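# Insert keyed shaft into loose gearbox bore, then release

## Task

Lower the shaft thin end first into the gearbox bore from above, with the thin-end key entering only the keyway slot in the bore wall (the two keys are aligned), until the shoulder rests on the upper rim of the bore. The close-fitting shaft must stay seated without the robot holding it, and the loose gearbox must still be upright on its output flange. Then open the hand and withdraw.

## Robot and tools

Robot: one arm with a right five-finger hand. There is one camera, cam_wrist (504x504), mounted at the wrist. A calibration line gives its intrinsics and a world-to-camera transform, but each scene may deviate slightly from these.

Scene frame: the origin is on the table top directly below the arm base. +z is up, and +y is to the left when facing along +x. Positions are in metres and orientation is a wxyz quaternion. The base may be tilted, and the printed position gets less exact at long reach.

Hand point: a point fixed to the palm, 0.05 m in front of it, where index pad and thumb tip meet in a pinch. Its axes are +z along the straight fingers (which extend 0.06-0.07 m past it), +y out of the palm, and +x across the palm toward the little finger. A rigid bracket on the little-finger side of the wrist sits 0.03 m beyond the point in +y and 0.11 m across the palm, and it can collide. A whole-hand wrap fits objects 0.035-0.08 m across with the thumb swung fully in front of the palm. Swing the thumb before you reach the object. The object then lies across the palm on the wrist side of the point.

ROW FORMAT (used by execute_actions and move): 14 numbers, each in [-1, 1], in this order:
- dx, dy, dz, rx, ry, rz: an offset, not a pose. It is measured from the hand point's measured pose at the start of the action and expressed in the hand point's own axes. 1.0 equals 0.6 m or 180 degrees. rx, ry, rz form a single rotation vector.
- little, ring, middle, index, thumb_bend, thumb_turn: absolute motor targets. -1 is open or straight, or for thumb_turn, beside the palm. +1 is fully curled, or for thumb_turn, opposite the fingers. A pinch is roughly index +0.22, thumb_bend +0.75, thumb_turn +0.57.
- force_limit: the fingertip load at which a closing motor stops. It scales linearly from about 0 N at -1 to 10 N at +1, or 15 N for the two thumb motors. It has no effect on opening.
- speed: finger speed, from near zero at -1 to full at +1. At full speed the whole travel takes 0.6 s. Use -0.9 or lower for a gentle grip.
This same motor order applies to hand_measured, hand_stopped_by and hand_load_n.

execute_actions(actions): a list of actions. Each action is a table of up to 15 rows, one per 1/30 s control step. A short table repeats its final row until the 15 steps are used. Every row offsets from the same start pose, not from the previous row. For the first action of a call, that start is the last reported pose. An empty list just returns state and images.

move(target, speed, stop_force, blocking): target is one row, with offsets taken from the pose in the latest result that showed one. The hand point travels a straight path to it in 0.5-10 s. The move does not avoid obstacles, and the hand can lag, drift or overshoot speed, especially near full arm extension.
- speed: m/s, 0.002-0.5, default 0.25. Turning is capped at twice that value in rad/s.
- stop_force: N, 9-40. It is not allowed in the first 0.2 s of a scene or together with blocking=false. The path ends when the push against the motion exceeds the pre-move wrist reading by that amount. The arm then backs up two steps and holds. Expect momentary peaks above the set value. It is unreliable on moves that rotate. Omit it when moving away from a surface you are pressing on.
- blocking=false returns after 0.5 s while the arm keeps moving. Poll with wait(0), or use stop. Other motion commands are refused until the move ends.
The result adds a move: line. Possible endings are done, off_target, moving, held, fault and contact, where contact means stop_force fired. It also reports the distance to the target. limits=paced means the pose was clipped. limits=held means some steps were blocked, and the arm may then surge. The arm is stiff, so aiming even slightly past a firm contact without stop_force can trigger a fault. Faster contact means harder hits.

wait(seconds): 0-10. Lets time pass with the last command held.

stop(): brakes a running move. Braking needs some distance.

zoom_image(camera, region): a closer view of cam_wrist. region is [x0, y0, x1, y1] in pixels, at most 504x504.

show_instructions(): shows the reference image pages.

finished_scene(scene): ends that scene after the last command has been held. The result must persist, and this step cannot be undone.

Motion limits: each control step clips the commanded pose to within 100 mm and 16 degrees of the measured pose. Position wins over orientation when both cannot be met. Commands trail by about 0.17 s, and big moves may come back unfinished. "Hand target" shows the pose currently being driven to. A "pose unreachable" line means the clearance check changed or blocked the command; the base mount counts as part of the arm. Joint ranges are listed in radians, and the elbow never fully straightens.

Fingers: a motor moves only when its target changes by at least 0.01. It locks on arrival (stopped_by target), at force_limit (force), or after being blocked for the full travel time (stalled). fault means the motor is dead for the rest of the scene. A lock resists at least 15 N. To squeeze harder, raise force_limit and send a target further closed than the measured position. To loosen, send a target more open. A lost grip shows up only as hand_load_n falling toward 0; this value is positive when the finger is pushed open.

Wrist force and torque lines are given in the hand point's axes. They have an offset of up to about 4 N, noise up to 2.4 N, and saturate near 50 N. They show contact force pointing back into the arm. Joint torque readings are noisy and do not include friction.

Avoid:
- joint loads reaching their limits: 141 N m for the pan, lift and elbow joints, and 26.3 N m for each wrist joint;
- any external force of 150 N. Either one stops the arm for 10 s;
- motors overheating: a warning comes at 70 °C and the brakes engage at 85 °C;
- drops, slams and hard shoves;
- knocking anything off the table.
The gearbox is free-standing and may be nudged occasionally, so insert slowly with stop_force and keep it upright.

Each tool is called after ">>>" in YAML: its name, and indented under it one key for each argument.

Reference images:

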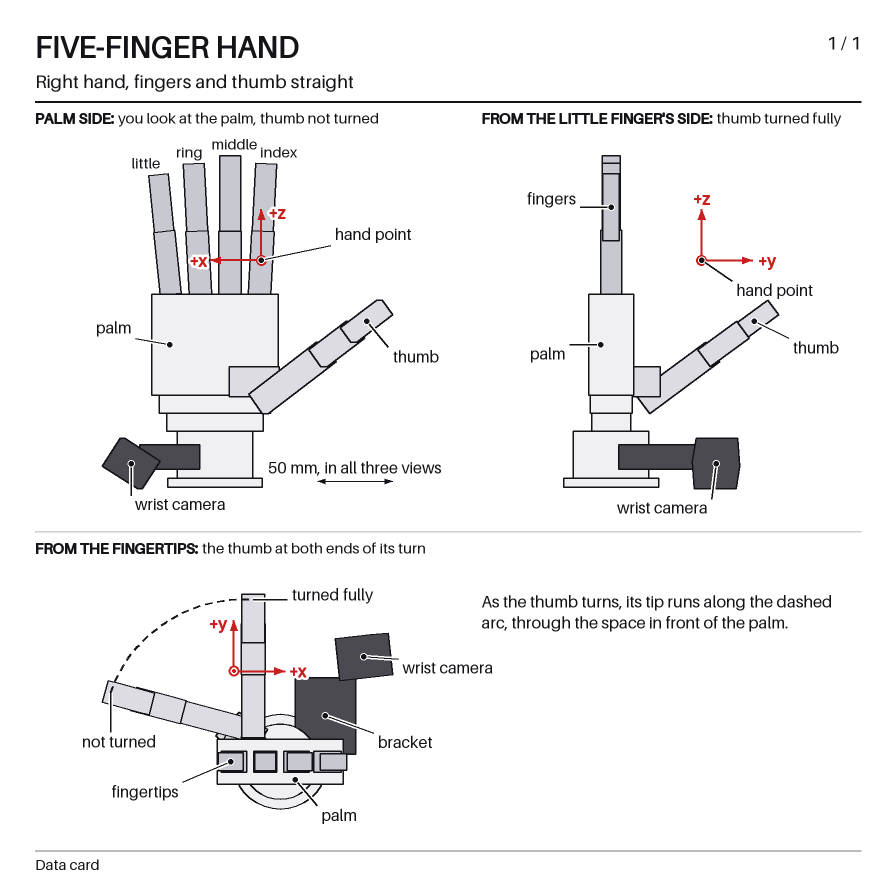

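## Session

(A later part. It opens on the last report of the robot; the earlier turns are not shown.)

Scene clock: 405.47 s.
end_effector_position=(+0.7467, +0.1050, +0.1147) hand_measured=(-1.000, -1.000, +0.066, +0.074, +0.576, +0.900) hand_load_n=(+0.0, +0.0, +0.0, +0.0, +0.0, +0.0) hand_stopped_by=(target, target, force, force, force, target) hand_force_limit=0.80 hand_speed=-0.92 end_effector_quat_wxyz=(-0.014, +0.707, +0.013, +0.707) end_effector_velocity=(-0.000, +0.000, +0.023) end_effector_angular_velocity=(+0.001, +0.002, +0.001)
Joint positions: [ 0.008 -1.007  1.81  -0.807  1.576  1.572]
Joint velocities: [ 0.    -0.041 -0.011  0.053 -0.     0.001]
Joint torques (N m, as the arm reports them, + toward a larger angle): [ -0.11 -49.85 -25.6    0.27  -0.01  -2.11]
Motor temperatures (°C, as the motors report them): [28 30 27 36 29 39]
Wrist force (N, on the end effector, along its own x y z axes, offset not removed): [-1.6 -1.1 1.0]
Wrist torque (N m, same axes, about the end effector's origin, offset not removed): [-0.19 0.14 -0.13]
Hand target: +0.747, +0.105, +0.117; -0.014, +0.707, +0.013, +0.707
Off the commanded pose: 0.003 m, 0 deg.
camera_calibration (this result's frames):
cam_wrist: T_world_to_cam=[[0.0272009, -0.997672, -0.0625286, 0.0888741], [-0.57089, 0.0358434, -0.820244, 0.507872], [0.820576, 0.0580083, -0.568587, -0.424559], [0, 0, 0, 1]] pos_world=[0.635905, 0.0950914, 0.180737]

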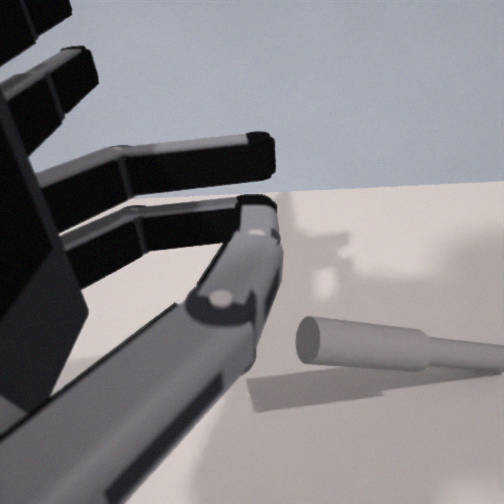

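>>> move:
  target: [0.1, 0.1, -0.08, 0, -0.1, 0, -1, -1, -1, -1, -1, 0.9, 0, 1]
  speed: 0.2

Scene clock: 408.60 s.
end_effector_position=(+0.7009, +0.0435, +0.1744) hand_measured=(-1.000, -1.000, -1.000, -1.000, -1.000, +0.900) hand_load_n=(+0.0, +0.0, +0.0, +0.0, +0.0, +0.0) hand_stopped_by=(target, target, target, target, target, target) hand_force_limit=0.00 hand_speed=1.00 end_effector_quat_wxyz=(-0.012, +0.809, +0.015, +0.588) end_effector_velocity=(-0.001, -0.002, +0.001) end_effector_angular_velocity=(-0.000, +0.015, +0.001)
Joint positions: [-0.12  -1.217  1.726 -0.199  1.453  1.535]
Joint velocities: [-0.004 -0.001 -0.009  0.026 -0.004 -0.003]
Joint torques (N m, as the arm reports them, + toward a larger angle): [ -6.98 -42.44 -29.29   1.22  -2.04  -2.27]
Motor temperatures (°C, as the motors report them): [28 30 27 36 29 39]
Wrist force (N, on the end effector, along its own x y z axes, offset not removed): [-1.0 -1.3 1.0]
Wrist torque (N m, same axes, about the end effector's origin, offset not removed): [-0.21 0.03 -0.18]
Hand target: +0.701, +0.043, +0.175; -0.012, +0.809, +0.015, +0.587
Off the commanded pose: 0.000 m, 0 deg.
move: done
camera_calibration (this result's frames):
cam_wrist: T_world_to_cam=[[0.00868682, -0.998374, -0.0563415, 0.044377], [-0.795294, 0.0272568, -0.605611, 0.653152], [0.606162, 0.0500689, -0.793764, -0.159589], [0, 0, 0, 1]] pos_world=[0.615799, 0.0344925, 0.27138]

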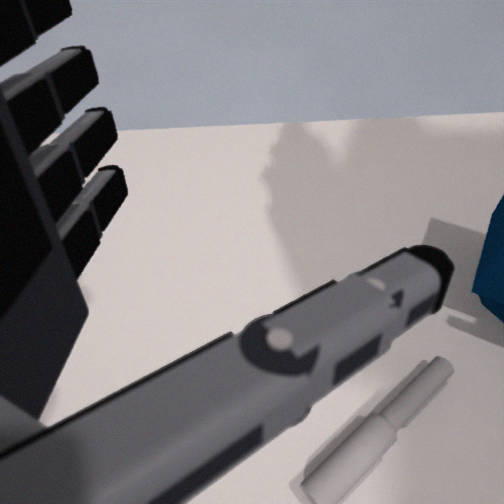

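>>> move:
  target: [0.02, 0.08, -0.17, 0, -0.08, 0, -1, -1, -1, -1, -1, -1, 0, 1]
  speed: 0.2

Scene clock: 411.37 s.
end_effector_position=(+0.6096, -0.0078, +0.2169) hand_measured=(-1.000, -1.000, -1.000, -1.000, -1.000, -1.000) hand_load_n=(+0.0, +0.0, +0.0, +0.0, +0.0, +0.0) hand_stopped_by=(target, target, target, target, target, target) hand_force_limit=0.00 hand_speed=1.00 end_effector_quat_wxyz=(-0.010, +0.876, +0.016, +0.483) end_effector_velocity=(-0.002, -0.001, +0.000) end_effector_angular_velocity=(-0.001, +0.007, +0.001)
Joint positions: [-0.258 -1.396  1.726  0.245  1.349  1.433]
Joint velocities: [-0.004 -0.002 -0.001  0.011 -0.002 -0.005]
Joint torques (N m, as the arm reports them, + toward a larger angle): [ -6.22 -35.75 -31.17   2.23  -2.13  -2.53]
Motor temperatures (°C, as the motors report them): [28 30 27 36 29 39]
Wrist force (N, on the end effector, along its own x y z axes, offset not removed): [-1.4 -1.6 0.9]
Wrist torque (N m, same axes, about the end effector's origin, offset not removed): [-0.22 0.03 -0.08]
Hand target: +0.609, -0.008, +0.217; -0.010, +0.876, +0.017, +0.482
Off the commanded pose: 0.000 m, 0 deg.
move: done
camera_calibration (this result's frames):
cam_wrist: T_world_to_cam=[[-0.00416783, -0.99886, -0.0475546, 0.00223386], [-0.920548, 0.0224079, -0.389986, 0.637194], [0.390607, 0.0421509, -0.919592, 0.0907116], [0, 0, 0, 1]] pos_world=[0.551144, -0.0158704, 0.332021]

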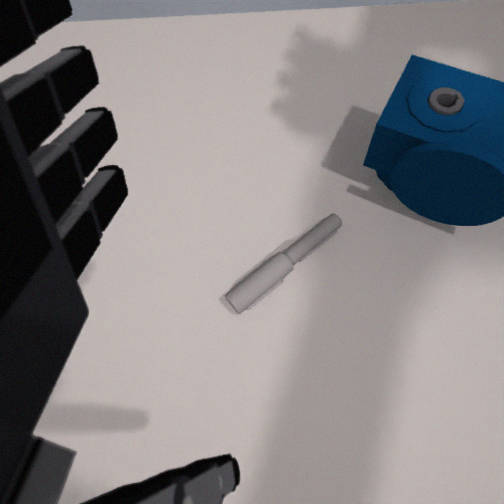

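>>> zoom_image:
  camera: "cam_wrist"
  region: [205, 195, 365, 335]

Region (205, 195, 365, 335) of cam_wrist's 504x504 image, scaled by 3.150, with more detail than that image has; it fills the top 441 rows of this view, and the rest is white.

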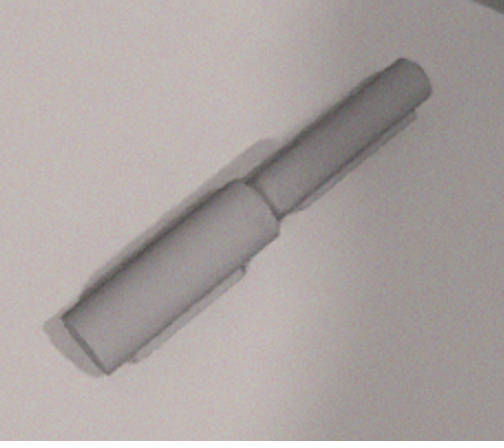

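>>> move:
  target: [-0.1407, 0.0355, 0.1365, -0.0615, -0.2082, 0.0751, 0.9, 0.9, 0.9, -1, -1, -1, 0, 0.5]
  speed: 0.25

Scene clock: 470.47 s.
end_effector_position=(+0.6347, -0.0281, +0.1026) hand_measured=(+0.900, +0.900, +0.900, -1.000, -1.000, -1.000) hand_load_n=(+0.0, +0.0, +0.0, +0.0, +0.0, +0.0) hand_stopped_by=(target, target, target, target, target, target) hand_force_limit=0.00 hand_speed=0.50 end_effector_quat_wxyz=(+0.023, +0.976, -0.128, +0.173) end_effector_velocity=(+0.001, -0.000, -0.001) end_effector_angular_velocity=(+0.001, +0.015, -0.007)
Joint positions: [-0.187 -0.811  1.051  0.978  1.607  1.674]
Joint velocities: [ 0.     0.015 -0.022  0.022  0.003  0.006]
Joint torques (N m, as the arm reports them, + toward a larger angle): [  9.38 -42.55 -28.36   3.73   1.62   2.33]
Motor temperatures (°C, as the motors report them): [28 30 27 36 29 39]
Wrist force (N, on the end effector, along its own x y z axes, offset not removed): [-1.5 -1.1 0.9]
Wrist torque (N m, same axes, about the end effector's origin, offset not removed): [-0.22 0.07 -0.06]
Hand target: +0.635, -0.028, +0.102; +0.023, +0.977, -0.128, +0.172
Off the commanded pose: 0.001 m, 0 deg.
move: done
camera_calibration (this result's frames):
cam_wrist: T_world_to_cam=[[-0.316598, -0.948514, -0.00934938, 0.172438], [-0.9185, 0.304088, 0.252763, 0.55686], [-0.236906, 0.0886114, -0.967483, 0.381159], [0, 0, 0, 1]] pos_world=[0.656368, -0.0395498, 0.229623]

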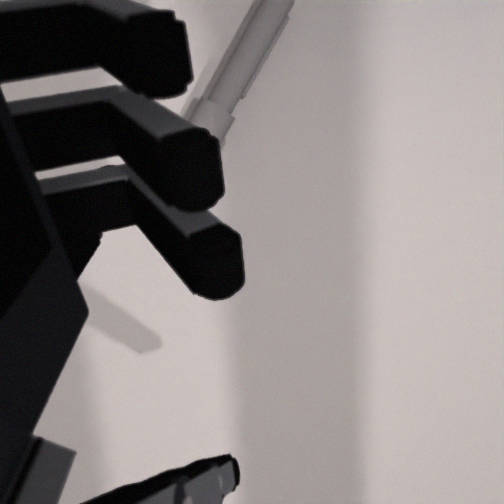

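>>> execute_actions:
  actions: []

Scene clock: 478.70 s.
end_effector_position=(+0.6348, -0.0282, +0.1025) hand_measured=(+0.900, +0.900, +0.900, -1.000, -1.000, -1.000) hand_load_n=(+0.0, +0.0, +0.0, +0.0, +0.0, +0.0) hand_stopped_by=(target, target, target, target, target, target) hand_force_limit=0.00 hand_speed=0.50 end_effector_quat_wxyz=(+0.023, +0.977, -0.128, +0.172) end_effector_velocity=(+0.000, +0.000, -0.000) end_effector_angular_velocity=(+0.000, -0.001, -0.000)
Joint positions: [-0.187 -0.809  1.048  0.981  1.608  1.675]
Joint velocities: [ 0.     0.    -0.001 -0.001 -0.     0.   ]
Joint torques (N m, as the arm reports them, + toward a larger angle): [  9.28 -42.13 -29.01   3.47   1.95   2.35]
Motor temperatures (°C, as the motors report them): [28 30 27 36 29 39]
Wrist force (N, on the end effector, along its own x y z axes, offset not removed): [-2.1 -1.8 -0.9]
Wrist torque (N m, same axes, about the end effector's origin, offset not removed): [-0.14 0.24 -0.18]
Hand target: +0.635, -0.028, +0.102; +0.023, +0.977, -0.128, +0.172
Off the commanded pose: 0.001 m, 0 deg.
camera_calibration (this result's frames):
cam_wrist: T_world_to_cam=[[-0.317261, -0.948296, -0.00896112, 0.172823], [-0.917845, 0.304669, 0.254436, 0.556448], [-0.238551, 0.0889476, -0.967048, 0.382031], [0, 0, 0, 1]] pos_world=[0.656697, -0.0396263, 0.229411]

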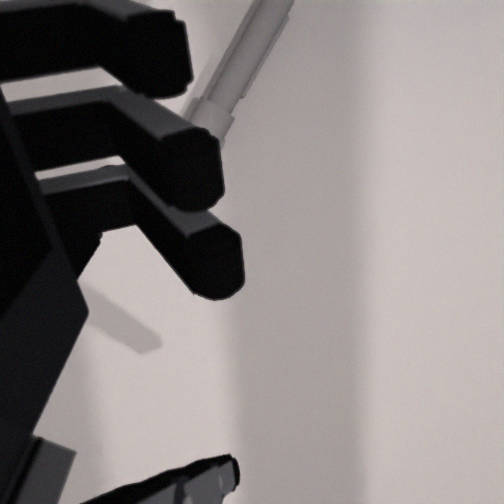

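>>> move:
  target: [-0.0160, 0, 0.0439, 0, 0, 0, 0.9, 0.9, 0.9, -1, -1, -1, 0, 0.5]
  speed: 0.06

>>> move:
  target: [-0.0114, 0, 0.0313, 0, 0, 0, 0.9, 0.9, 0.9, -1, -1, -1, 0, 0.5]
  speed: 0.008
  stop_force: 9

Scene clock: 522.77 s.
end_effector_position=(+0.6348, -0.0282, +0.0747) hand_measured=(+0.900, +0.900, +0.900, -1.000, -1.000, -1.000) hand_load_n=(+0.0, +0.0, +0.0, +0.0, +0.0, +0.0) hand_stopped_by=(target, target, target, target, target, target) hand_force_limit=0.00 hand_speed=0.50 end_effector_quat_wxyz=(+0.023, +0.977, -0.128, +0.172) end_effector_velocity=(-0.000, -0.000, -0.002) end_effector_angular_velocity=(-0.001, -0.000, +0.001)
Joint positions: [-0.187 -0.789  1.086  0.923  1.608  1.675]
Joint velocities: [-0.     0.002  0.004 -0.005  0.    -0.001]
Joint torques (N m, as the arm reports them, + toward a larger angle): [  8.7  -42.66 -11.71  -0.07   1.49   1.12]
Motor temperatures (°C, as the motors report them): [28 30 27 36 29 39]
Wrist force (N, on the end effector, along its own x y z axes, offset not removed): [-2.0 -2.1 0.1]
Wrist torque (N m, same axes, about the end effector's origin, offset not removed): [-0.26 0.23 -0.17]
Hand target: +0.635, -0.028, +0.074; +0.023, +0.977, -0.128, +0.172
Off the commanded pose: 0.000 m, 0 deg.
move: done
camera_calibration (this result's frames):
cam_wrist: T_world_to_cam=[[-0.317308, -0.94828, -0.00895322, 0.172575], [-0.917823, 0.304714, 0.25446, 0.563498], [-0.238572, 0.0889598, -0.967042, 0.355244], [0, 0, 0, 1]] pos_world=[0.656702, -0.0396584, 0.201693]

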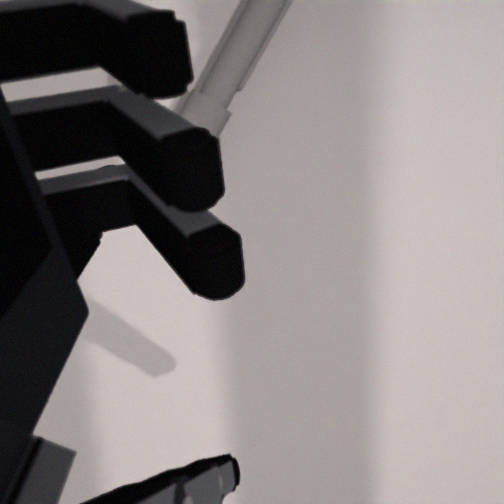

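Scene clock: 524.67 s.
end_effector_position=(+0.6348, -0.0282, +0.0626) hand_measured=(+0.900, +0.900, +0.900, -1.000, -1.000, -1.000) hand_load_n=(+0.0, +0.0, +0.0, +0.0, +0.0, +0.0) hand_stopped_by=(target, target, target, target, target, target) hand_force_limit=0.00 hand_speed=0.50 end_effector_quat_wxyz=(+0.023, +0.977, -0.128, +0.172) end_effector_velocity=(+0.000, +0.000, +0.003) end_effector_angular_velocity=(-0.000, -0.000, +0.001)
Joint positions: [-0.187 -0.779  1.1    0.899  1.608  1.675]
Joint velocities: [ 0.    -0.003 -0.003  0.006 -0.    -0.001]
Joint torques (N m, as the arm reports them, + toward a larger angle): [  8.28 -47.62 -23.92   2.59   1.75   1.63]
Motor temperatures (°C, as the motors report them): [28 30 27 36 29 39]
Wrist force (N, on the end effector, along its own x y z axes, offset not removed): [3.8 -1.4 -15.7]
Wrist torque (N m, same axes, about the end effector's origin, offset not removed): [0.75 0.09 0.20]
Hand target: +0.635, -0.028, +0.063; +0.023, +0.977, -0.128, +0.172
Off the commanded pose: 0.008 m, 0 deg.
move: contact
camera_calibration (this result's frames):
cam_wrist: T_world_to_cam=[[-0.317297, -0.948284, -0.00894761, 0.172447], [-0.917818, 0.304702, 0.254492, 0.566551], [-0.238605, 0.088962, -0.967033, 0.343563], [0, 0, 0, 1]] pos_world=[0.656684, -0.0396643, 0.189597]

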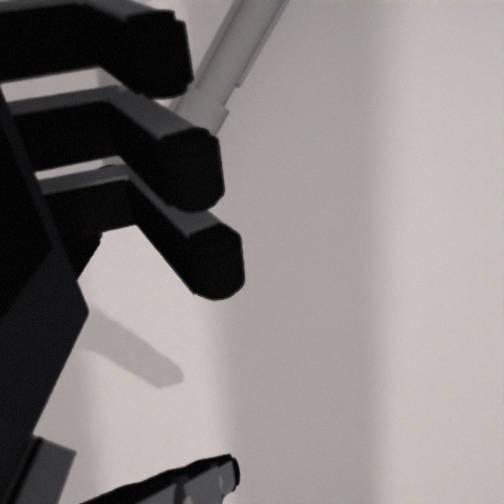

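>>> move:
  target: [0.0023, 0, -0.0063, 0, 0, 0, 0.9, 0.9, 0.9, -1, -1, -1, 0, 0.5]
  speed: 0.02

>>> move:
  target: [-0.0405, 0.0582, -0.0147, 0, 0, 0, 0.9, 0.9, 0.9, -1, -1, -1, 0, 0.5]
  speed: 0.025

Scene clock: 529.33 s.
end_effector_position=(+0.6348, -0.0282, +0.0665) hand_measured=(+0.900, +0.900, +0.900, -1.000, -1.000, -1.000) hand_load_n=(+0.0, +0.0, +0.0, +0.0, +0.0, +0.0) hand_stopped_by=(target, target, target, target, target, target) hand_force_limit=0.00 hand_speed=0.50 end_effector_quat_wxyz=(+0.023, +0.977, -0.128, +0.172) end_effector_velocity=(-0.000, +0.000, +0.001) end_effector_angular_velocity=(-0.000, +0.000, -0.000)
Joint positions: [-0.187 -0.782  1.096  0.906  1.608  1.675]
Joint velocities: [ 0.    -0.001 -0.001  0.003  0.     0.   ]
Joint torques (N m, as the arm reports them, + toward a larger angle): [  2.73 -58.98 -27.32   3.74   1.71   0.68]
Motor temperatures (°C, as the motors report them): [28 30 27 36 29 39]
Wrist force (N, on the end effector, along its own x y z axes, offset not removed): [-0.8 -1.9 1.1]
Wrist torque (N m, same axes, about the end effector's origin, offset not removed): [-0.26 -0.03 -0.07]
Hand target: +0.635, -0.028, +0.067; +0.023, +0.977, -0.128, +0.172
Off the commanded pose: 0.000 m, 0 deg.
move: done
camera_calibration (this result's frames):
cam_wrist: T_world_to_cam=[[-0.317297, -0.948284, -0.0089491, 0.172486], [-0.91782, 0.304702, 0.254485, 0.565581], [-0.238597, 0.0889609, -0.967035, 0.347247], [0, 0, 0, 1]] pos_world=[0.656683, -0.0396589, 0.193412]

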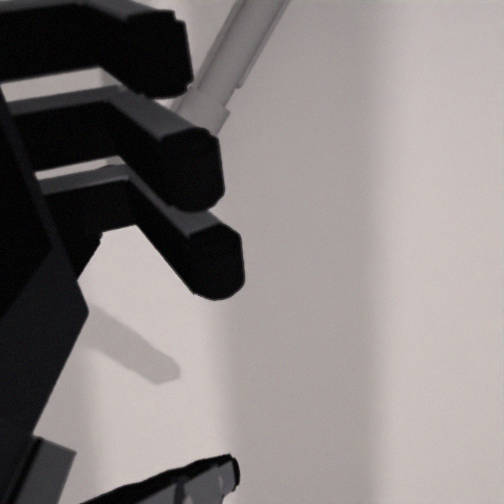

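Scene clock: 531.40 s.
end_effector_position=(+0.6010, -0.0550, +0.0664) hand_measured=(+0.900, +0.900, +0.900, -1.000, -1.000, -1.000) hand_load_n=(+0.0, +0.0, +0.0, +0.0, +0.0, +0.0) hand_stopped_by=(target, target, target, target, target, target) hand_force_limit=0.00 hand_speed=0.50 end_effector_quat_wxyz=(+0.023, +0.977, -0.128, +0.172) end_effector_velocity=(-0.002, -0.002, +0.000) end_effector_angular_velocity=(-0.001, -0.002, +0.002)
Joint positions: [-0.245 -0.869  1.25   0.837  1.588  1.621]
Joint velocities: [-0.004 -0.006  0.009 -0.006 -0.002 -0.005]
Joint torques (N m, as the arm reports them, + toward a larger angle): [ -5.28 -55.39  -9.21  -0.1   -2.02  -2.12]
Motor temperatures (°C, as the motors report them): [28 30 27 36 29 39]
Wrist force (N, on the end effector, along its own x y z axes, offset not removed): [-2.3 -2.3 1.4]
Wrist torque (N m, same axes, about the end effector's origin, offset not removed): [-0.32 0.30 -0.13]
Hand target: +0.601, -0.055, +0.066; +0.023, +0.977, -0.128, +0.172
Off the commanded pose: 0.000 m, 0 deg.
move: done
camera_calibration (this result's frames):
cam_wrist: T_world_to_cam=[[-0.317325, -0.948273, -0.0090881, 0.136385], [-0.917807, 0.304691, 0.254547, 0.542769], [-0.238611, 0.0891153, -0.967018, 0.341541], [0, 0, 0, 1]] pos_world=[0.622931, -0.0664827, 0.193356]

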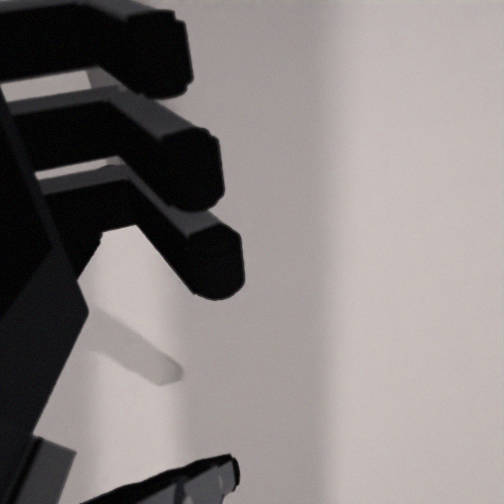

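>>> move:
  target: [0.0093, 0.0629, 0.0035, 0, 0, 0, 0.9, 0.9, 0.9, -1, -1, -1, 0, 0.5]
  speed: 0.025

Scene clock: 536.50 s.
end_effector_position=(+0.5971, -0.0926, +0.0664) hand_measured=(+0.900, +0.900, +0.900, -1.000, -1.000, -1.000) hand_load_n=(+0.0, +0.0, +0.0, +0.0, +0.0, +0.0) hand_stopped_by=(target, target, target, target, target, target) hand_force_limit=0.00 hand_speed=0.50 end_effector_quat_wxyz=(+0.023, +0.977, -0.128, +0.172) end_effector_velocity=(-0.001, -0.003, -0.000) end_effector_angular_velocity=(-0.000, +0.001, +0.001)
Joint positions: [-0.314 -0.878  1.266  0.83   1.564  1.556]
Joint velocities: [-0.005 -0.     0.002 -0.    -0.001 -0.006]
Joint torques (N m, as the arm reports them, + toward a larger angle): [ -6.31 -53.71 -10.75  -0.29  -1.88  -2.43]
Motor temperatures (°C, as the motors report them): [28 30 27 36 29 39]
Wrist force (N, on the end effector, along its own x y z axes, offset not removed): [-1.6 -2.1 0.8]
Wrist torque (N m, same axes, about the end effector's origin, offset not removed): [-0.27 0.09 -0.13]
Hand target: +0.597, -0.093, +0.066; +0.023, +0.977, -0.128, +0.172
Off the commanded pose: 0.000 m, 0 deg.
move: done
camera_calibration (this result's frames):
cam_wrist: T_world_to_cam=[[-0.317342, -0.948266, -0.00927409, 0.099499], [-0.917817, 0.304663, 0.254543, 0.550638], [-0.238549, 0.0892891, -0.967017, 0.343908], [0, 0, 0, 1]] pos_world=[0.618999, -0.104115, 0.193327]

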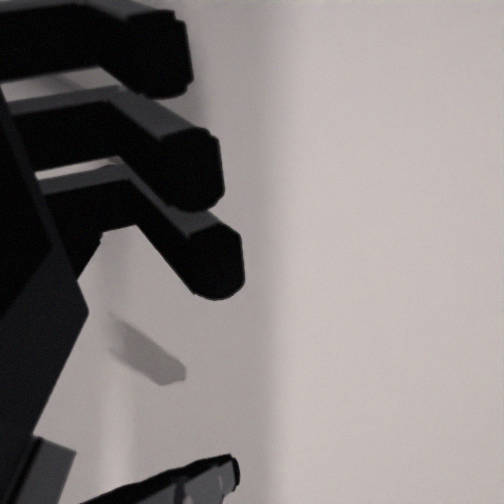

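>>> move:
  target: [0.0217, 0.0283, 0.0079, 0, 0, 0, 0.9, 0.9, 0.9, -1, -1, -1, 0, 0.5]
  speed: 0.025

Scene clock: 542.20 s.
end_effector_position=(+0.6060, -0.1123, +0.0664) hand_measured=(+0.900, +0.900, +0.900, -1.000, -1.000, -1.000) hand_load_n=(+0.0, +0.0, +0.0, +0.0, +0.0, +0.0) hand_stopped_by=(target, target, target, target, target, target) hand_force_limit=0.00 hand_speed=0.50 end_effector_quat_wxyz=(+0.023, +0.977, -0.128, +0.172) end_effector_velocity=(+0.001, -0.002, -0.000) end_effector_angular_velocity=(+0.000, +0.000, +0.000)
Joint positions: [-0.344 -0.854  1.225  0.848  1.553  1.528]
Joint velocities: [-0.004  0.003 -0.006  0.003 -0.001 -0.003]
Joint torques (N m, as the arm reports them, + toward a larger angle): [ -5.7  -40.37 -28.09   3.66  -1.62  -2.44]
Motor temperatures (°C, as the motors report them): [28 30 27 36 29 39]
Wrist force (N, on the end effector, along its own x y z axes, offset not removed): [-0.4 -1.7 -0.1]
Wrist torque (N m, same axes, about the end effector's origin, offset not removed): [-0.18 0.01 -0.04]
Hand target: +0.606, -0.113, +0.066; +0.023, +0.977, -0.128, +0.172
Off the commanded pose: 0.000 m, 0 deg.
move: done
camera_calibration (this result's frames):
cam_wrist: T_world_to_cam=[[-0.317347, -0.948263, -0.00935661, 0.0836765], [-0.917832, 0.304651, 0.254505, 0.564792], [-0.238487, 0.0893539, -0.967026, 0.347792], [0, 0, 0, 1]] pos_world=[0.627883, -0.123794, 0.193364]

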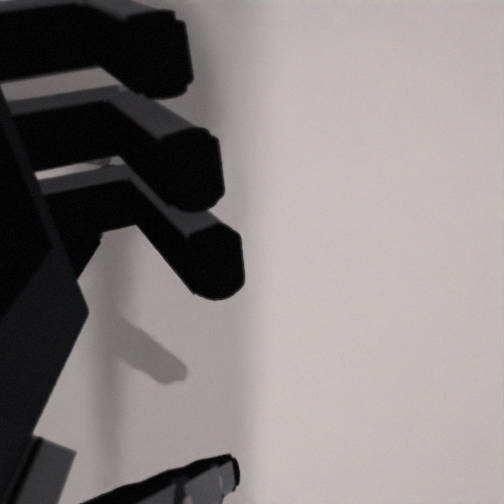

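>>> move:
  target: [0.0100, -0.0032, -0.0497, 0, 0, 0, 0.9, 0.9, 0.9, -1, -1, -1, 0, 0.5]
  speed: 0.08

>>> move:
  target: [0.1088, -0.2612, -0.0848, 0, 0, 0, -1, -1, -1, -1, -1, -1, 0, 0.5]
  speed: 0.2

Scene clock: 549.20 s.
end_effector_position=(+0.6021, -0.1092, +0.0961) hand_measured=(+0.900, +0.900, +0.900, -1.000, -1.000, -1.000) hand_load_n=(+0.0, +0.0, +0.0, +0.0, +0.0, +0.0) hand_stopped_by=(target, target, target, target, target, target) hand_force_limit=0.00 hand_speed=0.50 end_effector_quat_wxyz=(+0.023, +0.977, -0.128, +0.172) end_effector_velocity=(-0.001, +0.001, +0.002) end_effector_angular_velocity=(+0.000, +0.002, +0.001)
Joint positions: [-0.341 -0.89   1.206  0.902  1.554  1.531]
Joint velocities: [ 0.001 -0.003 -0.001  0.006  0.    -0.   ]
Joint torques (N m, as the arm reports them, + toward a larger angle): [  9.54 -54.58 -27.71   3.94   1.87   2.27]
Motor temperatures (°C, as the motors report them): [28 30 27 36 29 39]
Wrist force (N, on the end effector, along its own x y z axes, offset not removed): [-1.9 -2.3 0.0]
Wrist torque (N m, same axes, about the end effector's origin, offset not removed): [-0.23 0.15 -0.22]
Hand target: +0.602, -0.109, +0.096; +0.023, +0.977, -0.128, +0.172
Off the commanded pose: 0.000 m, 0 deg.
move: done
camera_calibration (this result's frames):
cam_wrist: T_world_to_cam=[[-0.317344, -0.948264, -0.00934798, 0.0855875], [-0.917835, 0.304652, 0.254492, 0.552725], [-0.238478, 0.0893415, -0.96703, 0.375333], [0, 0, 0, 1]] pos_world=[0.62398, -0.120762, 0.223094]

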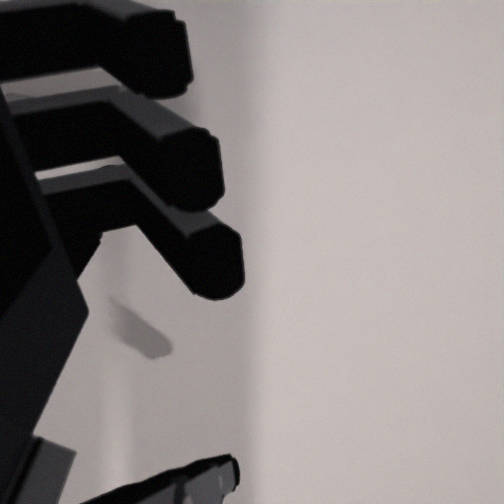

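Scene clock: 550.73 s.
end_effector_position=(+0.6847, +0.0305, +0.1661) hand_measured=(-1.000, -1.000, -1.000, -1.000, -1.000, -1.000) hand_load_n=(+0.0, +0.0, +0.0, +0.0, +0.0, +0.0) hand_stopped_by=(target, target, target, target, target, target) hand_force_limit=0.00 hand_speed=0.50 end_effector_quat_wxyz=(+0.023, +0.976, -0.128, +0.172) end_effector_velocity=(+0.002, +0.002, +0.002) end_effector_angular_velocity=(-0.001, +0.007, -0.001)
Joint positions: [-0.083 -0.642  0.583  1.284  1.643  1.772]
Joint velocities: [ 0.003  0.019 -0.039  0.027  0.002  0.004]
Joint torques (N m, as the arm reports them, + toward a larger angle): [  6.27 -48.85 -31.23   3.51   1.73   2.29]
Motor temperatures (°C, as the motors report them): [28 30 27 36 29 39]
Wrist force (N, on the end effector, along its own x y z axes, offset not removed): [-1.7 -0.8 1.0]
Wrist torque (N m, same axes, about the end effector's origin, offset not removed): [-0.11 0.14 -0.14]
Hand target: +0.685, +0.031, +0.166; +0.023, +0.977, -0.128, +0.172
Off the commanded pose: 0.000 m, 0 deg.
move: done
camera_calibration (this result's frames):
cam_wrist: T_world_to_cam=[[-0.317007, -0.94838, -0.00898639, 0.244693], [-0.918145, 0.304498, 0.253557, 0.568545], [-0.237732, 0.0886303, -0.967279, 0.449778], [0, 0, 0, 1]] pos_world=[0.706503, 0.0190773, 0.293101]

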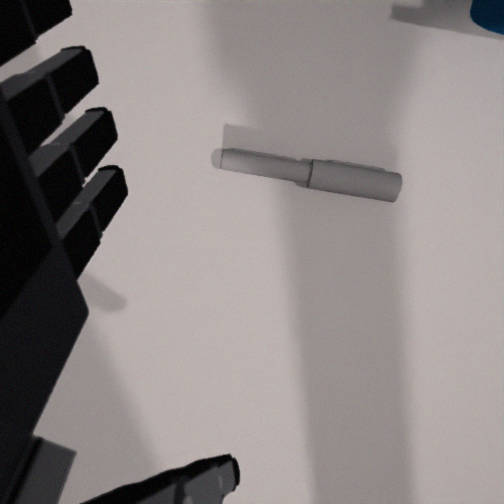

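>>> zoom_image:
  camera: "cam_wrist"
  region: [200, 110, 420, 230]

Region (200, 110, 420, 230) of cam_wrist's 504x504 image, scaled by 2.291, with more detail than that image has; it fills the top 275 rows of this view, and the rest is white.

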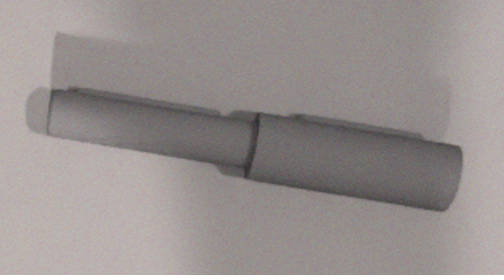

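>>> move:
  target: [-0.0377, 0.0818, 0.1035, 0.1722, 0.2523, 0.5185, -1, -1, -0.45, -0.45, 0.55, 0.95, 0, 0.5]
  speed: 0.3

Scene clock: 618.00 s.
end_effector_position=(+0.6720, -0.0168, +0.0996) hand_measured=(-1.000, -1.000, -0.450, -0.450, +0.550, +0.950) hand_load_n=(+0.0, +0.0, +0.0, +0.0, +0.0, +0.0) hand_stopped_by=(target, target, target, target, target, target) hand_force_limit=0.00 hand_speed=0.50 end_effector_quat_wxyz=(+0.290, -0.430, +0.709, -0.478) end_effector_velocity=(-0.000, -0.000, -0.001) end_effector_angular_velocity=(+0.005, -0.007, -0.011)
Joint positions: [-0.21  -1.166  1.756 -0.193  1.854  3.261]
Joint velocities: [ 0.002  0.001  0.004 -0.008  0.009  0.012]
Joint torques (N m, as the arm reports them, + toward a larger angle): [  8.78 -28.25 -10.02  -2.48   2.     2.52]
Motor temperatures (°C, as the motors report them): [28 30 27 36 30 39]
Wrist force (N, on the end effector, along its own x y z axes, offset not removed): [-1.5 -2.4 1.4]
Wrist torque (N m, same axes, about the end effector's origin, offset not removed): [-0.39 0.07 -0.10]
Hand target: +0.672, -0.017, +0.099; +0.290, -0.429, +0.709, -0.478
Off the commanded pose: 0.001 m, 0 deg.
move: done
camera_calibration (this result's frames):
cam_wrist: T_world_to_cam=[[-0.31313, 0.23254, -0.920801, 0.303234], [-0.0690158, 0.961425, 0.266269, 0.0273643], [0.947199, 0.146927, -0.285002, -0.476689], [0, 0, 0, 1]] pos_world=[0.548359, -0.0267844, 0.136075]

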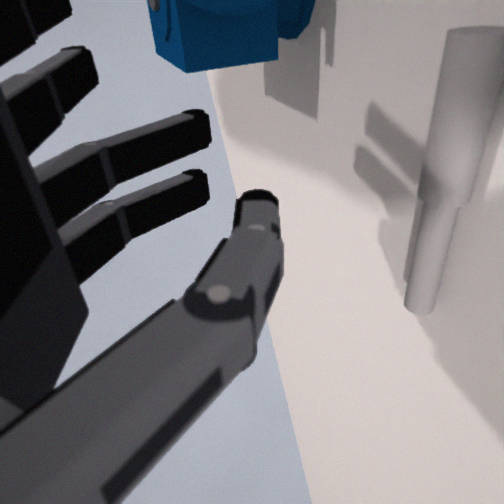

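>>> zoom_image:
  camera: "cam_wrist"
  region: [340, 10, 504, 330]

Region (340, 10, 504, 330) of cam_wrist's 504x504 image, scaled by 1.575, with more detail than that image has; it fills the left 258 columns of this view, and the rest is white.

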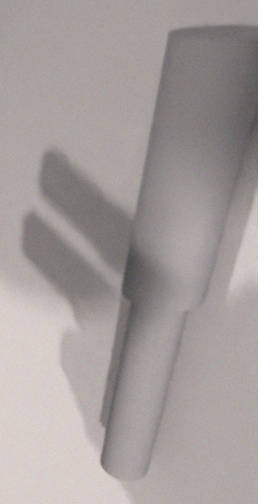

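>>> move:
  target: [-0.0108, 0.0927, 0.0362, 0, 0, 0, -1, -1, -0.45, -0.45, 0.55, 0.95, 0, 0.5]
  speed: 0.1

Scene clock: 642.00 s.
end_effector_position=(+0.6745, -0.0108, +0.0402) hand_measured=(-1.000, -1.000, -0.450, -0.450, +0.550, +0.950) hand_load_n=(+0.0, +0.0, +0.0, +0.0, +0.0, +0.0) hand_stopped_by=(target, target, target, target, target, target) hand_force_limit=0.00 hand_speed=0.50 end_effector_quat_wxyz=(+0.290, -0.430, +0.709, -0.478) end_effector_velocity=(+0.000, -0.000, -0.002) end_effector_angular_velocity=(+0.000, -0.001, -0.001)
Joint positions: [-0.196 -1.072  1.797 -0.326  1.867  3.267]
Joint velocities: [ 0.     0.003  0.001 -0.004  0.001  0.001]
Joint torques (N m, as the arm reports them, + toward a larger angle): [  8.78 -29.05  -9.15  -2.34   2.09   2.24]
Motor temperatures (°C, as the motors report them): [28 30 27 36 30 39]
Wrist force (N, on the end effector, along its own x y z axes, offset not removed): [-1.3 -2.5 1.0]
Wrist torque (N m, same axes, about the end effector's origin, offset not removed): [-0.37 0.02 -0.14]
Hand target: +0.675, -0.011, +0.040; +0.290, -0.430, +0.709, -0.478
Off the commanded pose: 0.000 m, 0 deg.
move: done
camera_calibration (this result's frames):
cam_wrist: T_world_to_cam=[[-0.313169, 0.232525, -0.920792, 0.247961], [-0.068999, 0.96143, 0.266255, 0.0375735], [0.947188, 0.146916, -0.285046, -0.496791], [0, 0, 0, 1]] pos_world=[0.5508, -0.0207948, 0.0767082]

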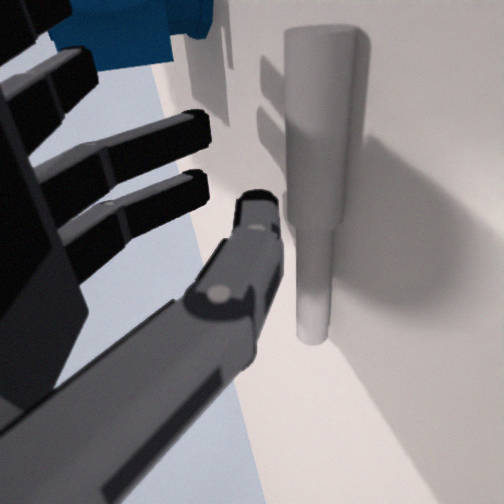

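>>> zoom_image:
  camera: "cam_wrist"
  region: [180, 10, 400, 360]

Region (180, 10, 400, 360) of cam_wrist's 504x504 image, scaled by 1.440, with more detail than that image has; it fills the left 317 columns of this view, and the rest is white.

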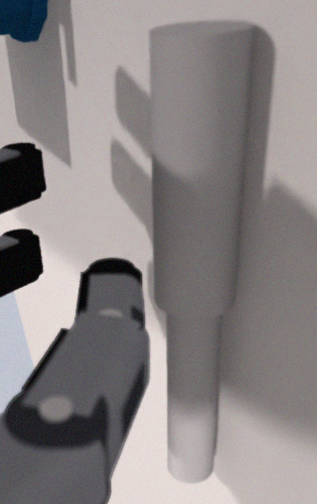

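>>> move:
  target: [0, 0.043, 0.0102, 0, 0, 0, -1, -1, -0.45, -0.45, 0.55, 0.95, 0, 0.5]
  speed: 0.03
  stop_force: 9

Scene clock: 652.23 s.
end_effector_position=(+0.6710, -0.0090, +0.0143) hand_measured=(-1.000, -1.000, -0.450, -0.450, +0.550, +0.950) hand_load_n=(+0.0, +0.0, +0.0, +0.0, +0.0, +0.0) hand_stopped_by=(target, target, target, target, target, target) hand_force_limit=0.00 hand_speed=0.50 end_effector_quat_wxyz=(+0.290, -0.430, +0.709, -0.478) end_effector_velocity=(-0.000, +0.000, -0.002) end_effector_angular_velocity=(+0.001, -0.001, -0.000)
Joint positions: [-0.194 -1.034  1.822 -0.389  1.869  3.268]
Joint velocities: [ 0.001  0.003  0.003 -0.007  0.001  0.001]
Joint torques (N m, as the arm reports them, + toward a larger angle): [  8.92 -33.81  -7.68  -2.23   1.97   2.39]
Motor temperatures (°C, as the motors report them): [28 30 27 36 30 39]
Wrist force (N, on the end effector, along its own x y z axes, offset not removed): [-1.4 -2.5 0.5]
Wrist torque (N m, same axes, about the end effector's origin, offset not removed): [-0.29 0.05 -0.15]
Hand target: +0.671, -0.009, +0.014; +0.290, -0.430, +0.709, -0.478
Off the commanded pose: 0.000 m, 0 deg.
move: done
camera_calibration (this result's frames):
cam_wrist: T_world_to_cam=[[-0.313192, 0.232528, -0.920783, 0.222612], [-0.068988, 0.96143, 0.266258, 0.0424897], [0.947181, 0.146913, -0.28507, -0.501158], [0, 0, 0, 1]] pos_world=[0.547339, -0.018988, 0.0507992]

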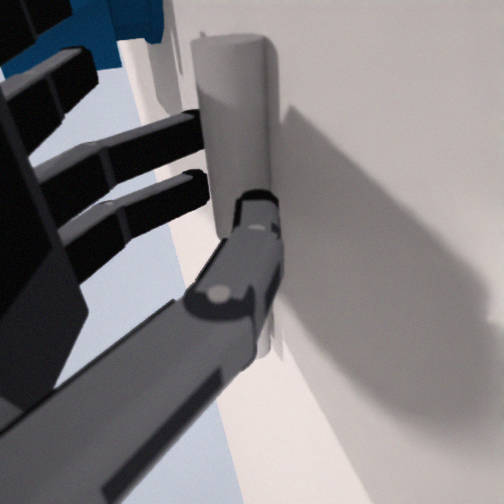

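>>> move:
  target: [0, -0.00375, 0.00927, 0, 0, 0, -1, -1, -0.3, -0.3, 0.55, 0.95, 0, -0.5]
  speed: 0.01

Scene clock: 660.90 s.
end_effector_position=(+0.6761, -0.0117, +0.0143) hand_measured=(-1.000, -1.000, -0.300, -0.300, +0.550, +0.950) hand_load_n=(+0.0, +0.0, +0.0, +0.0, +0.5, +0.0) hand_stopped_by=(target, target, target, target, target, target) hand_force_limit=0.00 hand_speed=-0.50 end_effector_quat_wxyz=(+0.290, -0.430, +0.709, -0.478) end_effector_velocity=(+0.002, -0.001, -0.000) end_effector_angular_velocity=(-0.002, +0.001, +0.001)
Joint positions: [-0.198 -1.026  1.808 -0.383  1.866  3.266]
Joint velocities: [-0.002  0.004 -0.007  0.003 -0.002 -0.003]
Joint torques (N m, as the arm reports them, + toward a larger angle): [ -5.27 -29.55 -28.77   1.37  -1.58  -2.12]
Motor temperatures (°C, as the motors report them): [28 30 27 36 30 39]
Wrist force (N, on the end effector, along its own x y z axes, offset not removed): [-1.1 -2.5 1.6]
Wrist torque (N m, same axes, about the end effector's origin, offset not removed): [-0.43 -0.04 -0.10]
Hand target: +0.676, -0.012, +0.014; +0.290, -0.430, +0.709, -0.478
Off the commanded pose: 0.000 m, 0 deg.
move: done
camera_calibration (this result's frames):
cam_wrist: T_world_to_cam=[[-0.313182, 0.232534, -0.920785, 0.224802], [-0.0689926, 0.961428, 0.266264, 0.0453758], [0.947184, 0.146916, -0.285058, -0.505563], [0, 0, 0, 1]] pos_world=[0.552396, -0.0216242, 0.0507977]

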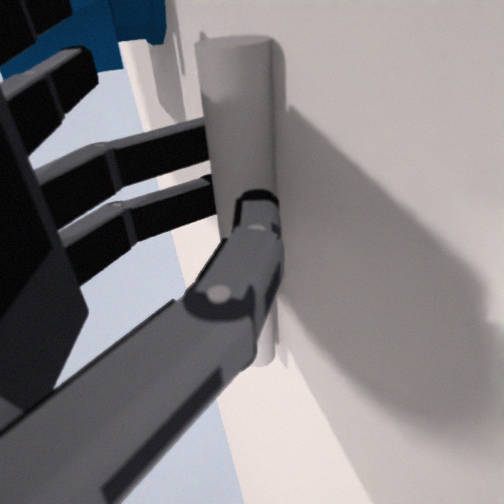

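>>> execute_actions:
  actions:
    - [[0,0,0,0,0,0,-1,-1,0.3,0.3,0.55,0.95,0.0,-0.85]]
    - [[0,0,0,0,0,0,-1,-1,0.3,0.3,0.55,0.95,0.0,-0.85]]
    - [[0,0,0,0,0,0,-1,-1,0.3,0.3,0.55,0.95,0.0,-0.85]]
    - [[0,0,0,0,0,0,-1,-1,0.3,0.3,0.55,0.95,0.0,-0.85]]

Scene clock: 665.30 s.
end_effector_position=(+0.6762, -0.0117, +0.0144) hand_measured=(-1.000, -1.000, -0.228, -0.028, +0.548, +0.950) hand_load_n=(+0.0, +0.0, +5.0, +6.5, +2.0, -2.5) hand_stopped_by=(target, target, force, force, target, target) hand_force_limit=0.00 hand_speed=-0.85 end_effector_quat_wxyz=(+0.290, -0.430, +0.709, -0.478) end_effector_velocity=(-0.001, +0.000, -0.000) end_effector_angular_velocity=(+0.000, +0.002, -0.001)
Joint positions: [-0.198 -1.026  1.807 -0.383  1.866  3.266]
Joint velocities: [0.    0.    0.001 0.001 0.001 0.001]
Joint torques (N m, as the arm reports them, + toward a larger angle): [  7.97 -37.43  -4.65   0.7    0.9    1.48]
Motor temperatures (°C, as the motors report them): [28 30 27 36 30 39]
Wrist force (N, on the end effector, along its own x y z axes, offset not removed): [0.8 -13.4 -0.6]
Wrist torque (N m, same axes, about the end effector's origin, offset not removed): [-0.10 -0.23 -0.17]
Hand target: +0.676, -0.012, +0.014; +0.290, -0.430, +0.709, -0.478
Off the commanded pose: 0.000 m, 0 deg.
camera_calibration (this result's frames):
cam_wrist: T_world_to_cam=[[-0.312977, 0.232456, -0.920874, 0.224782], [-0.0690706, 0.961448, 0.266173, 0.0454423], [0.947246, 0.146911, -0.284855, -0.505663], [0, 0, 0, 1]] pos_world=[0.552477, -0.0216546, 0.0508594]

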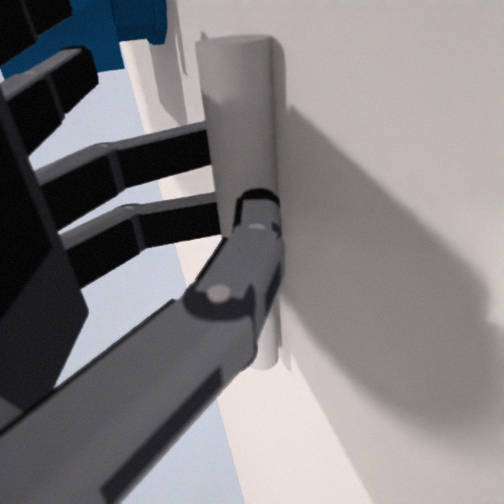

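>>> execute_actions:
  actions:
    - [[0,-0.0031,-0.00125,0,0,0,-1,-1,0.33,0.33,0.55,0.95,0.1,-0.85]]
    - [[0,-0.0031,-0.00125,0,0,0,-1,-1,0.3,0.3,0.55,0.95,0.1,-0.85]]
    - [[0,-0.0031,-0.00125,0,0,0,-1,-1,0.33,0.33,0.55,0.95,0.1,-0.85]]

Scene clock: 679.50 s.
end_effector_position=(+0.6762, -0.0117, +0.0203) hand_measured=(-1.000, -1.000, -0.056, -0.028, +0.546, +0.950) hand_load_n=(+0.0, +0.0, +5.5, +5.0, +6.0, +0.0) hand_stopped_by=(target, target, force, force, target, target) hand_force_limit=0.10 hand_speed=-0.85 end_effector_quat_wxyz=(+0.290, -0.430, +0.709, -0.478) end_effector_velocity=(+0.000, +0.000, +0.000) end_effector_angular_velocity=(+0.001, -0.000, -0.001)
Joint positions: [-0.198 -1.036  1.804 -0.37   1.866  3.266]
Joint velocities: [ 0.    -0.    -0.     0.001  0.     0.001]
Joint torques (N m, as the arm reports them, + toward a larger angle): [  5.83 -48.12 -27.04   0.98   0.38   0.88]
Motor temperatures (°C, as the motors report them): [28 30 27 36 30 39]
Wrist force (N, on the end effector, along its own x y z axes, offset not removed): [-1.3 0.2 1.1]
Wrist torque (N m, same axes, about the end effector's origin, offset not removed): [-0.24 -0.02 -0.12]
Hand target: +0.676, -0.012, +0.020; +0.290, -0.430, +0.709, -0.478
Off the commanded pose: 0.000 m, 0 deg.
camera_calibration (this result's frames):
cam_wrist: T_world_to_cam=[[-0.312816, 0.232429, -0.920936, 0.230123], [-0.0691176, 0.961455, 0.266133, 0.0439001], [0.947296, 0.146904, -0.284693, -0.504043], [0, 0, 0, 1]] pos_world=[0.552498, -0.0216495, 0.0567473]

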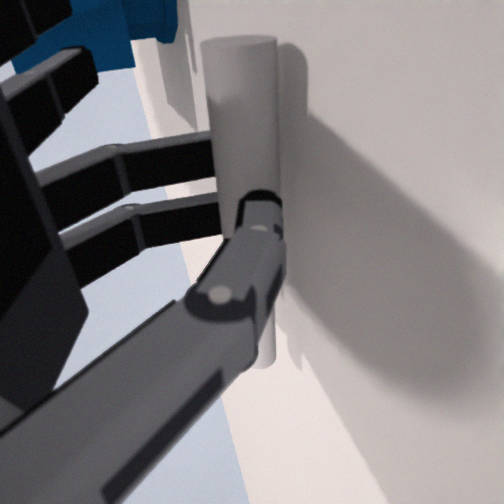

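>>> move:
  target: [0, -0.1545, -0.0624, 0, 0, 0, -1, -1, 0.33, 0.33, 0.55, 0.95, 0.1, -0.85]
  speed: 0.1

Scene clock: 688.33 s.
end_effector_position=(+0.6760, -0.0116, +0.1199) hand_measured=(-1.000, -1.000, -0.056, -0.028, +0.546, +0.950) hand_load_n=(+0.0, +0.0, +5.5, +5.0, +6.0, +0.0) hand_stopped_by=(target, target, force, force, target, target) hand_force_limit=0.10 hand_speed=-0.85 end_effector_quat_wxyz=(+0.290, -0.430, +0.709, -0.478) end_effector_velocity=(-0.000, -0.000, +0.002) end_effector_angular_velocity=(+0.000, +0.002, +0.000)
Joint positions: [-0.198 -1.183  1.719 -0.139  1.865  3.266]
Joint velocities: [-0.    -0.002 -0.003  0.007 -0.     0.   ]
Joint torques (N m, as the arm reports them, + toward a larger angle): [ -5.77 -45.89 -32.18   1.18  -1.52   2.27]
Motor temperatures (°C, as the motors report them): [28 30 27 36 30 39]
Wrist force (N, on the end effector, along its own x y z axes, offset not removed): [-0.7 -0.8 1.1]
Wrist torque (N m, same axes, about the end effector's origin, offset not removed): [-0.38 -0.05 -0.06]
Hand target: +0.676, -0.012, +0.120; +0.290, -0.430, +0.709, -0.478
Off the commanded pose: 0.000 m, 0 deg.
move: done
camera_calibration (this result's frames):
cam_wrist: T_world_to_cam=[[-0.31278, 0.232387, -0.920959, 0.321753], [-0.0691669, 0.961461, 0.266098, 0.017344], [0.947304, 0.14693, -0.284652, -0.475523], [0, 0, 0, 1]] pos_world=[0.552302, -0.0215783, 0.156348]

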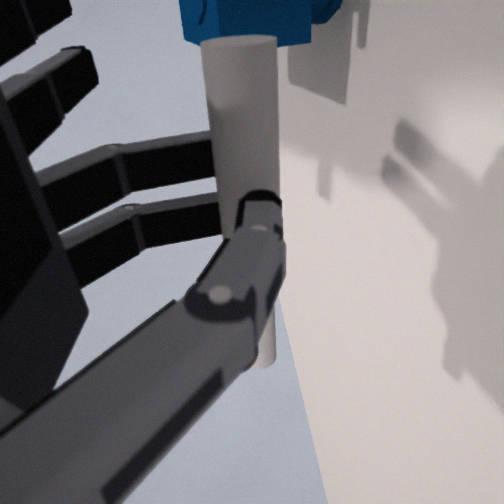

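>>> move:
  target: [0.0953, -0.1874, 0.1078, 0.0959, 0.0959, -0.4933, -1, -1, 0.33, 0.33, 0.55, 0.95, 0.1, -0.85]
  speed: 0.22

Scene clock: 695.43 s.
end_effector_position=(+0.7401, -0.1095, +0.2000) hand_measured=(-1.000, -1.000, -0.056, -0.028, +0.546, +0.950) hand_load_n=(+0.0, +0.0, +5.5, +5.5, +5.0, +0.5) hand_stopped_by=(target, target, force, force, target, target) hand_force_limit=0.10 hand_speed=-0.85 end_effector_quat_wxyz=(+0.168, +0.687, -0.169, +0.687) end_effector_velocity=(+0.000, -0.001, +0.000) end_effector_angular_velocity=(-0.013, +0.003, +0.003)
Joint positions: [-0.173 -1.077  1.648 -0.575  1.915  1.574]
Joint velocities: [-0.002  0.     0.003 -0.006 -0.005 -0.014]
Joint torques (N m, as the arm reports them, + toward a larger angle): [ -6.59 -33.94 -11.04  -3.73  -2.1   -1.99]
Motor temperatures (°C, as the motors report them): [28 30 27 36 30 39]
Wrist force (N, on the end effector, along its own x y z axes, offset not removed): [-3.8 -1.9 0.5]
Wrist torque (N m, same axes, about the end effector's origin, offset not removed): [-0.26 0.08 -0.05]
Hand target: +0.740, -0.110, +0.200; +0.168, +0.687, -0.168, +0.687
Off the commanded pose: 0.000 m, 0 deg.
move: done
camera_calibration (this result's frames):
cam_wrist: T_world_to_cam=[[-0.472106, -0.879305, -0.0627557, 0.262935], [-0.47724, 0.31479, -0.820457, 0.543054], [0.741187, -0.357393, -0.568254, -0.345031], [0, 0, 0, 1]] pos_world=[0.639033, -0.0630593, 0.265988]

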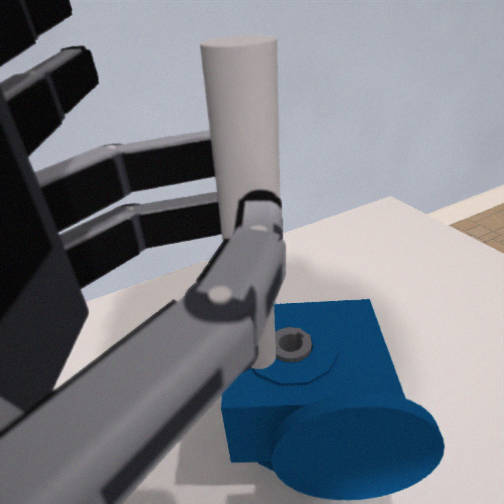

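>>> zoom_image:
  camera: "cam_wrist"
  region: [230, 290, 350, 400]

Region (230, 290, 350, 400) of cam_wrist's 504x504 image, scaled by 4.200, with more detail than that image has; it fills the top 462 rows of this view, and the rest is white.

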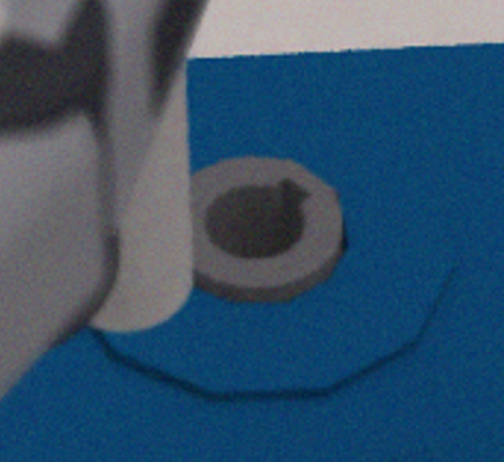

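>>> move:
  target: [-0.0583, 0.0287, 0.0859, 0, 0, 0, -1, -1, 0.33, 0.33, 0.55, 0.95, 0.1, -0.85]
  speed: 0.08

Scene clock: 709.13 s.
end_effector_position=(+0.7777, -0.1483, +0.1653) hand_measured=(-1.000, -1.000, -0.056, -0.028, +0.546, +0.950) hand_load_n=(+0.0, +0.0, +5.5, +5.5, +5.0, +0.5) hand_stopped_by=(target, target, force, force, target, target) hand_force_limit=0.10 hand_speed=-0.85 end_effector_quat_wxyz=(+0.168, +0.687, -0.169, +0.687) end_effector_velocity=(+0.002, -0.001, -0.002) end_effector_angular_velocity=(+0.000, +0.001, +0.000)
Joint positions: [-0.232 -0.962  1.559 -0.602  1.856  1.574]
Joint velocities: [-0.002  0.006 -0.005  0.    -0.002  0.   ]
Joint torques (N m, as the arm reports them, + toward a larger angle): [ -6.24 -38.64 -30.73  -3.94  -1.95   2.26]
Motor temperatures (°C, as the motors report them): [28 30 27 36 30 39]
Wrist force (N, on the end effector, along its own x y z axes, offset not removed): [-3.2 -0.9 0.4]
Wrist torque (N m, same axes, about the end effector's origin, offset not removed): [-0.11 0.01 -0.05]
Hand target: +0.778, -0.149, +0.165; +0.168, +0.687, -0.169, +0.687
Off the commanded pose: 0.000 m, 0 deg.
move: done
camera_calibration (this result's frames):
cam_wrist: T_world_to_cam=[[-0.472099, -0.879298, -0.0629094, 0.24436], [-0.477214, 0.314916, -0.820423, 0.544754], [0.741208, -0.3573, -0.568285, -0.406537], [0, 0, 0, 1]] pos_world=[0.676655, -0.101942, 0.231272]

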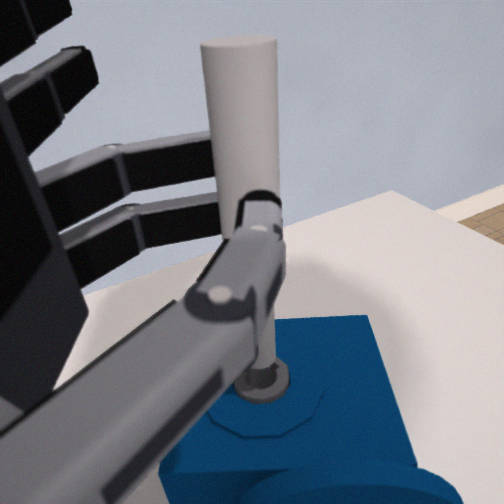

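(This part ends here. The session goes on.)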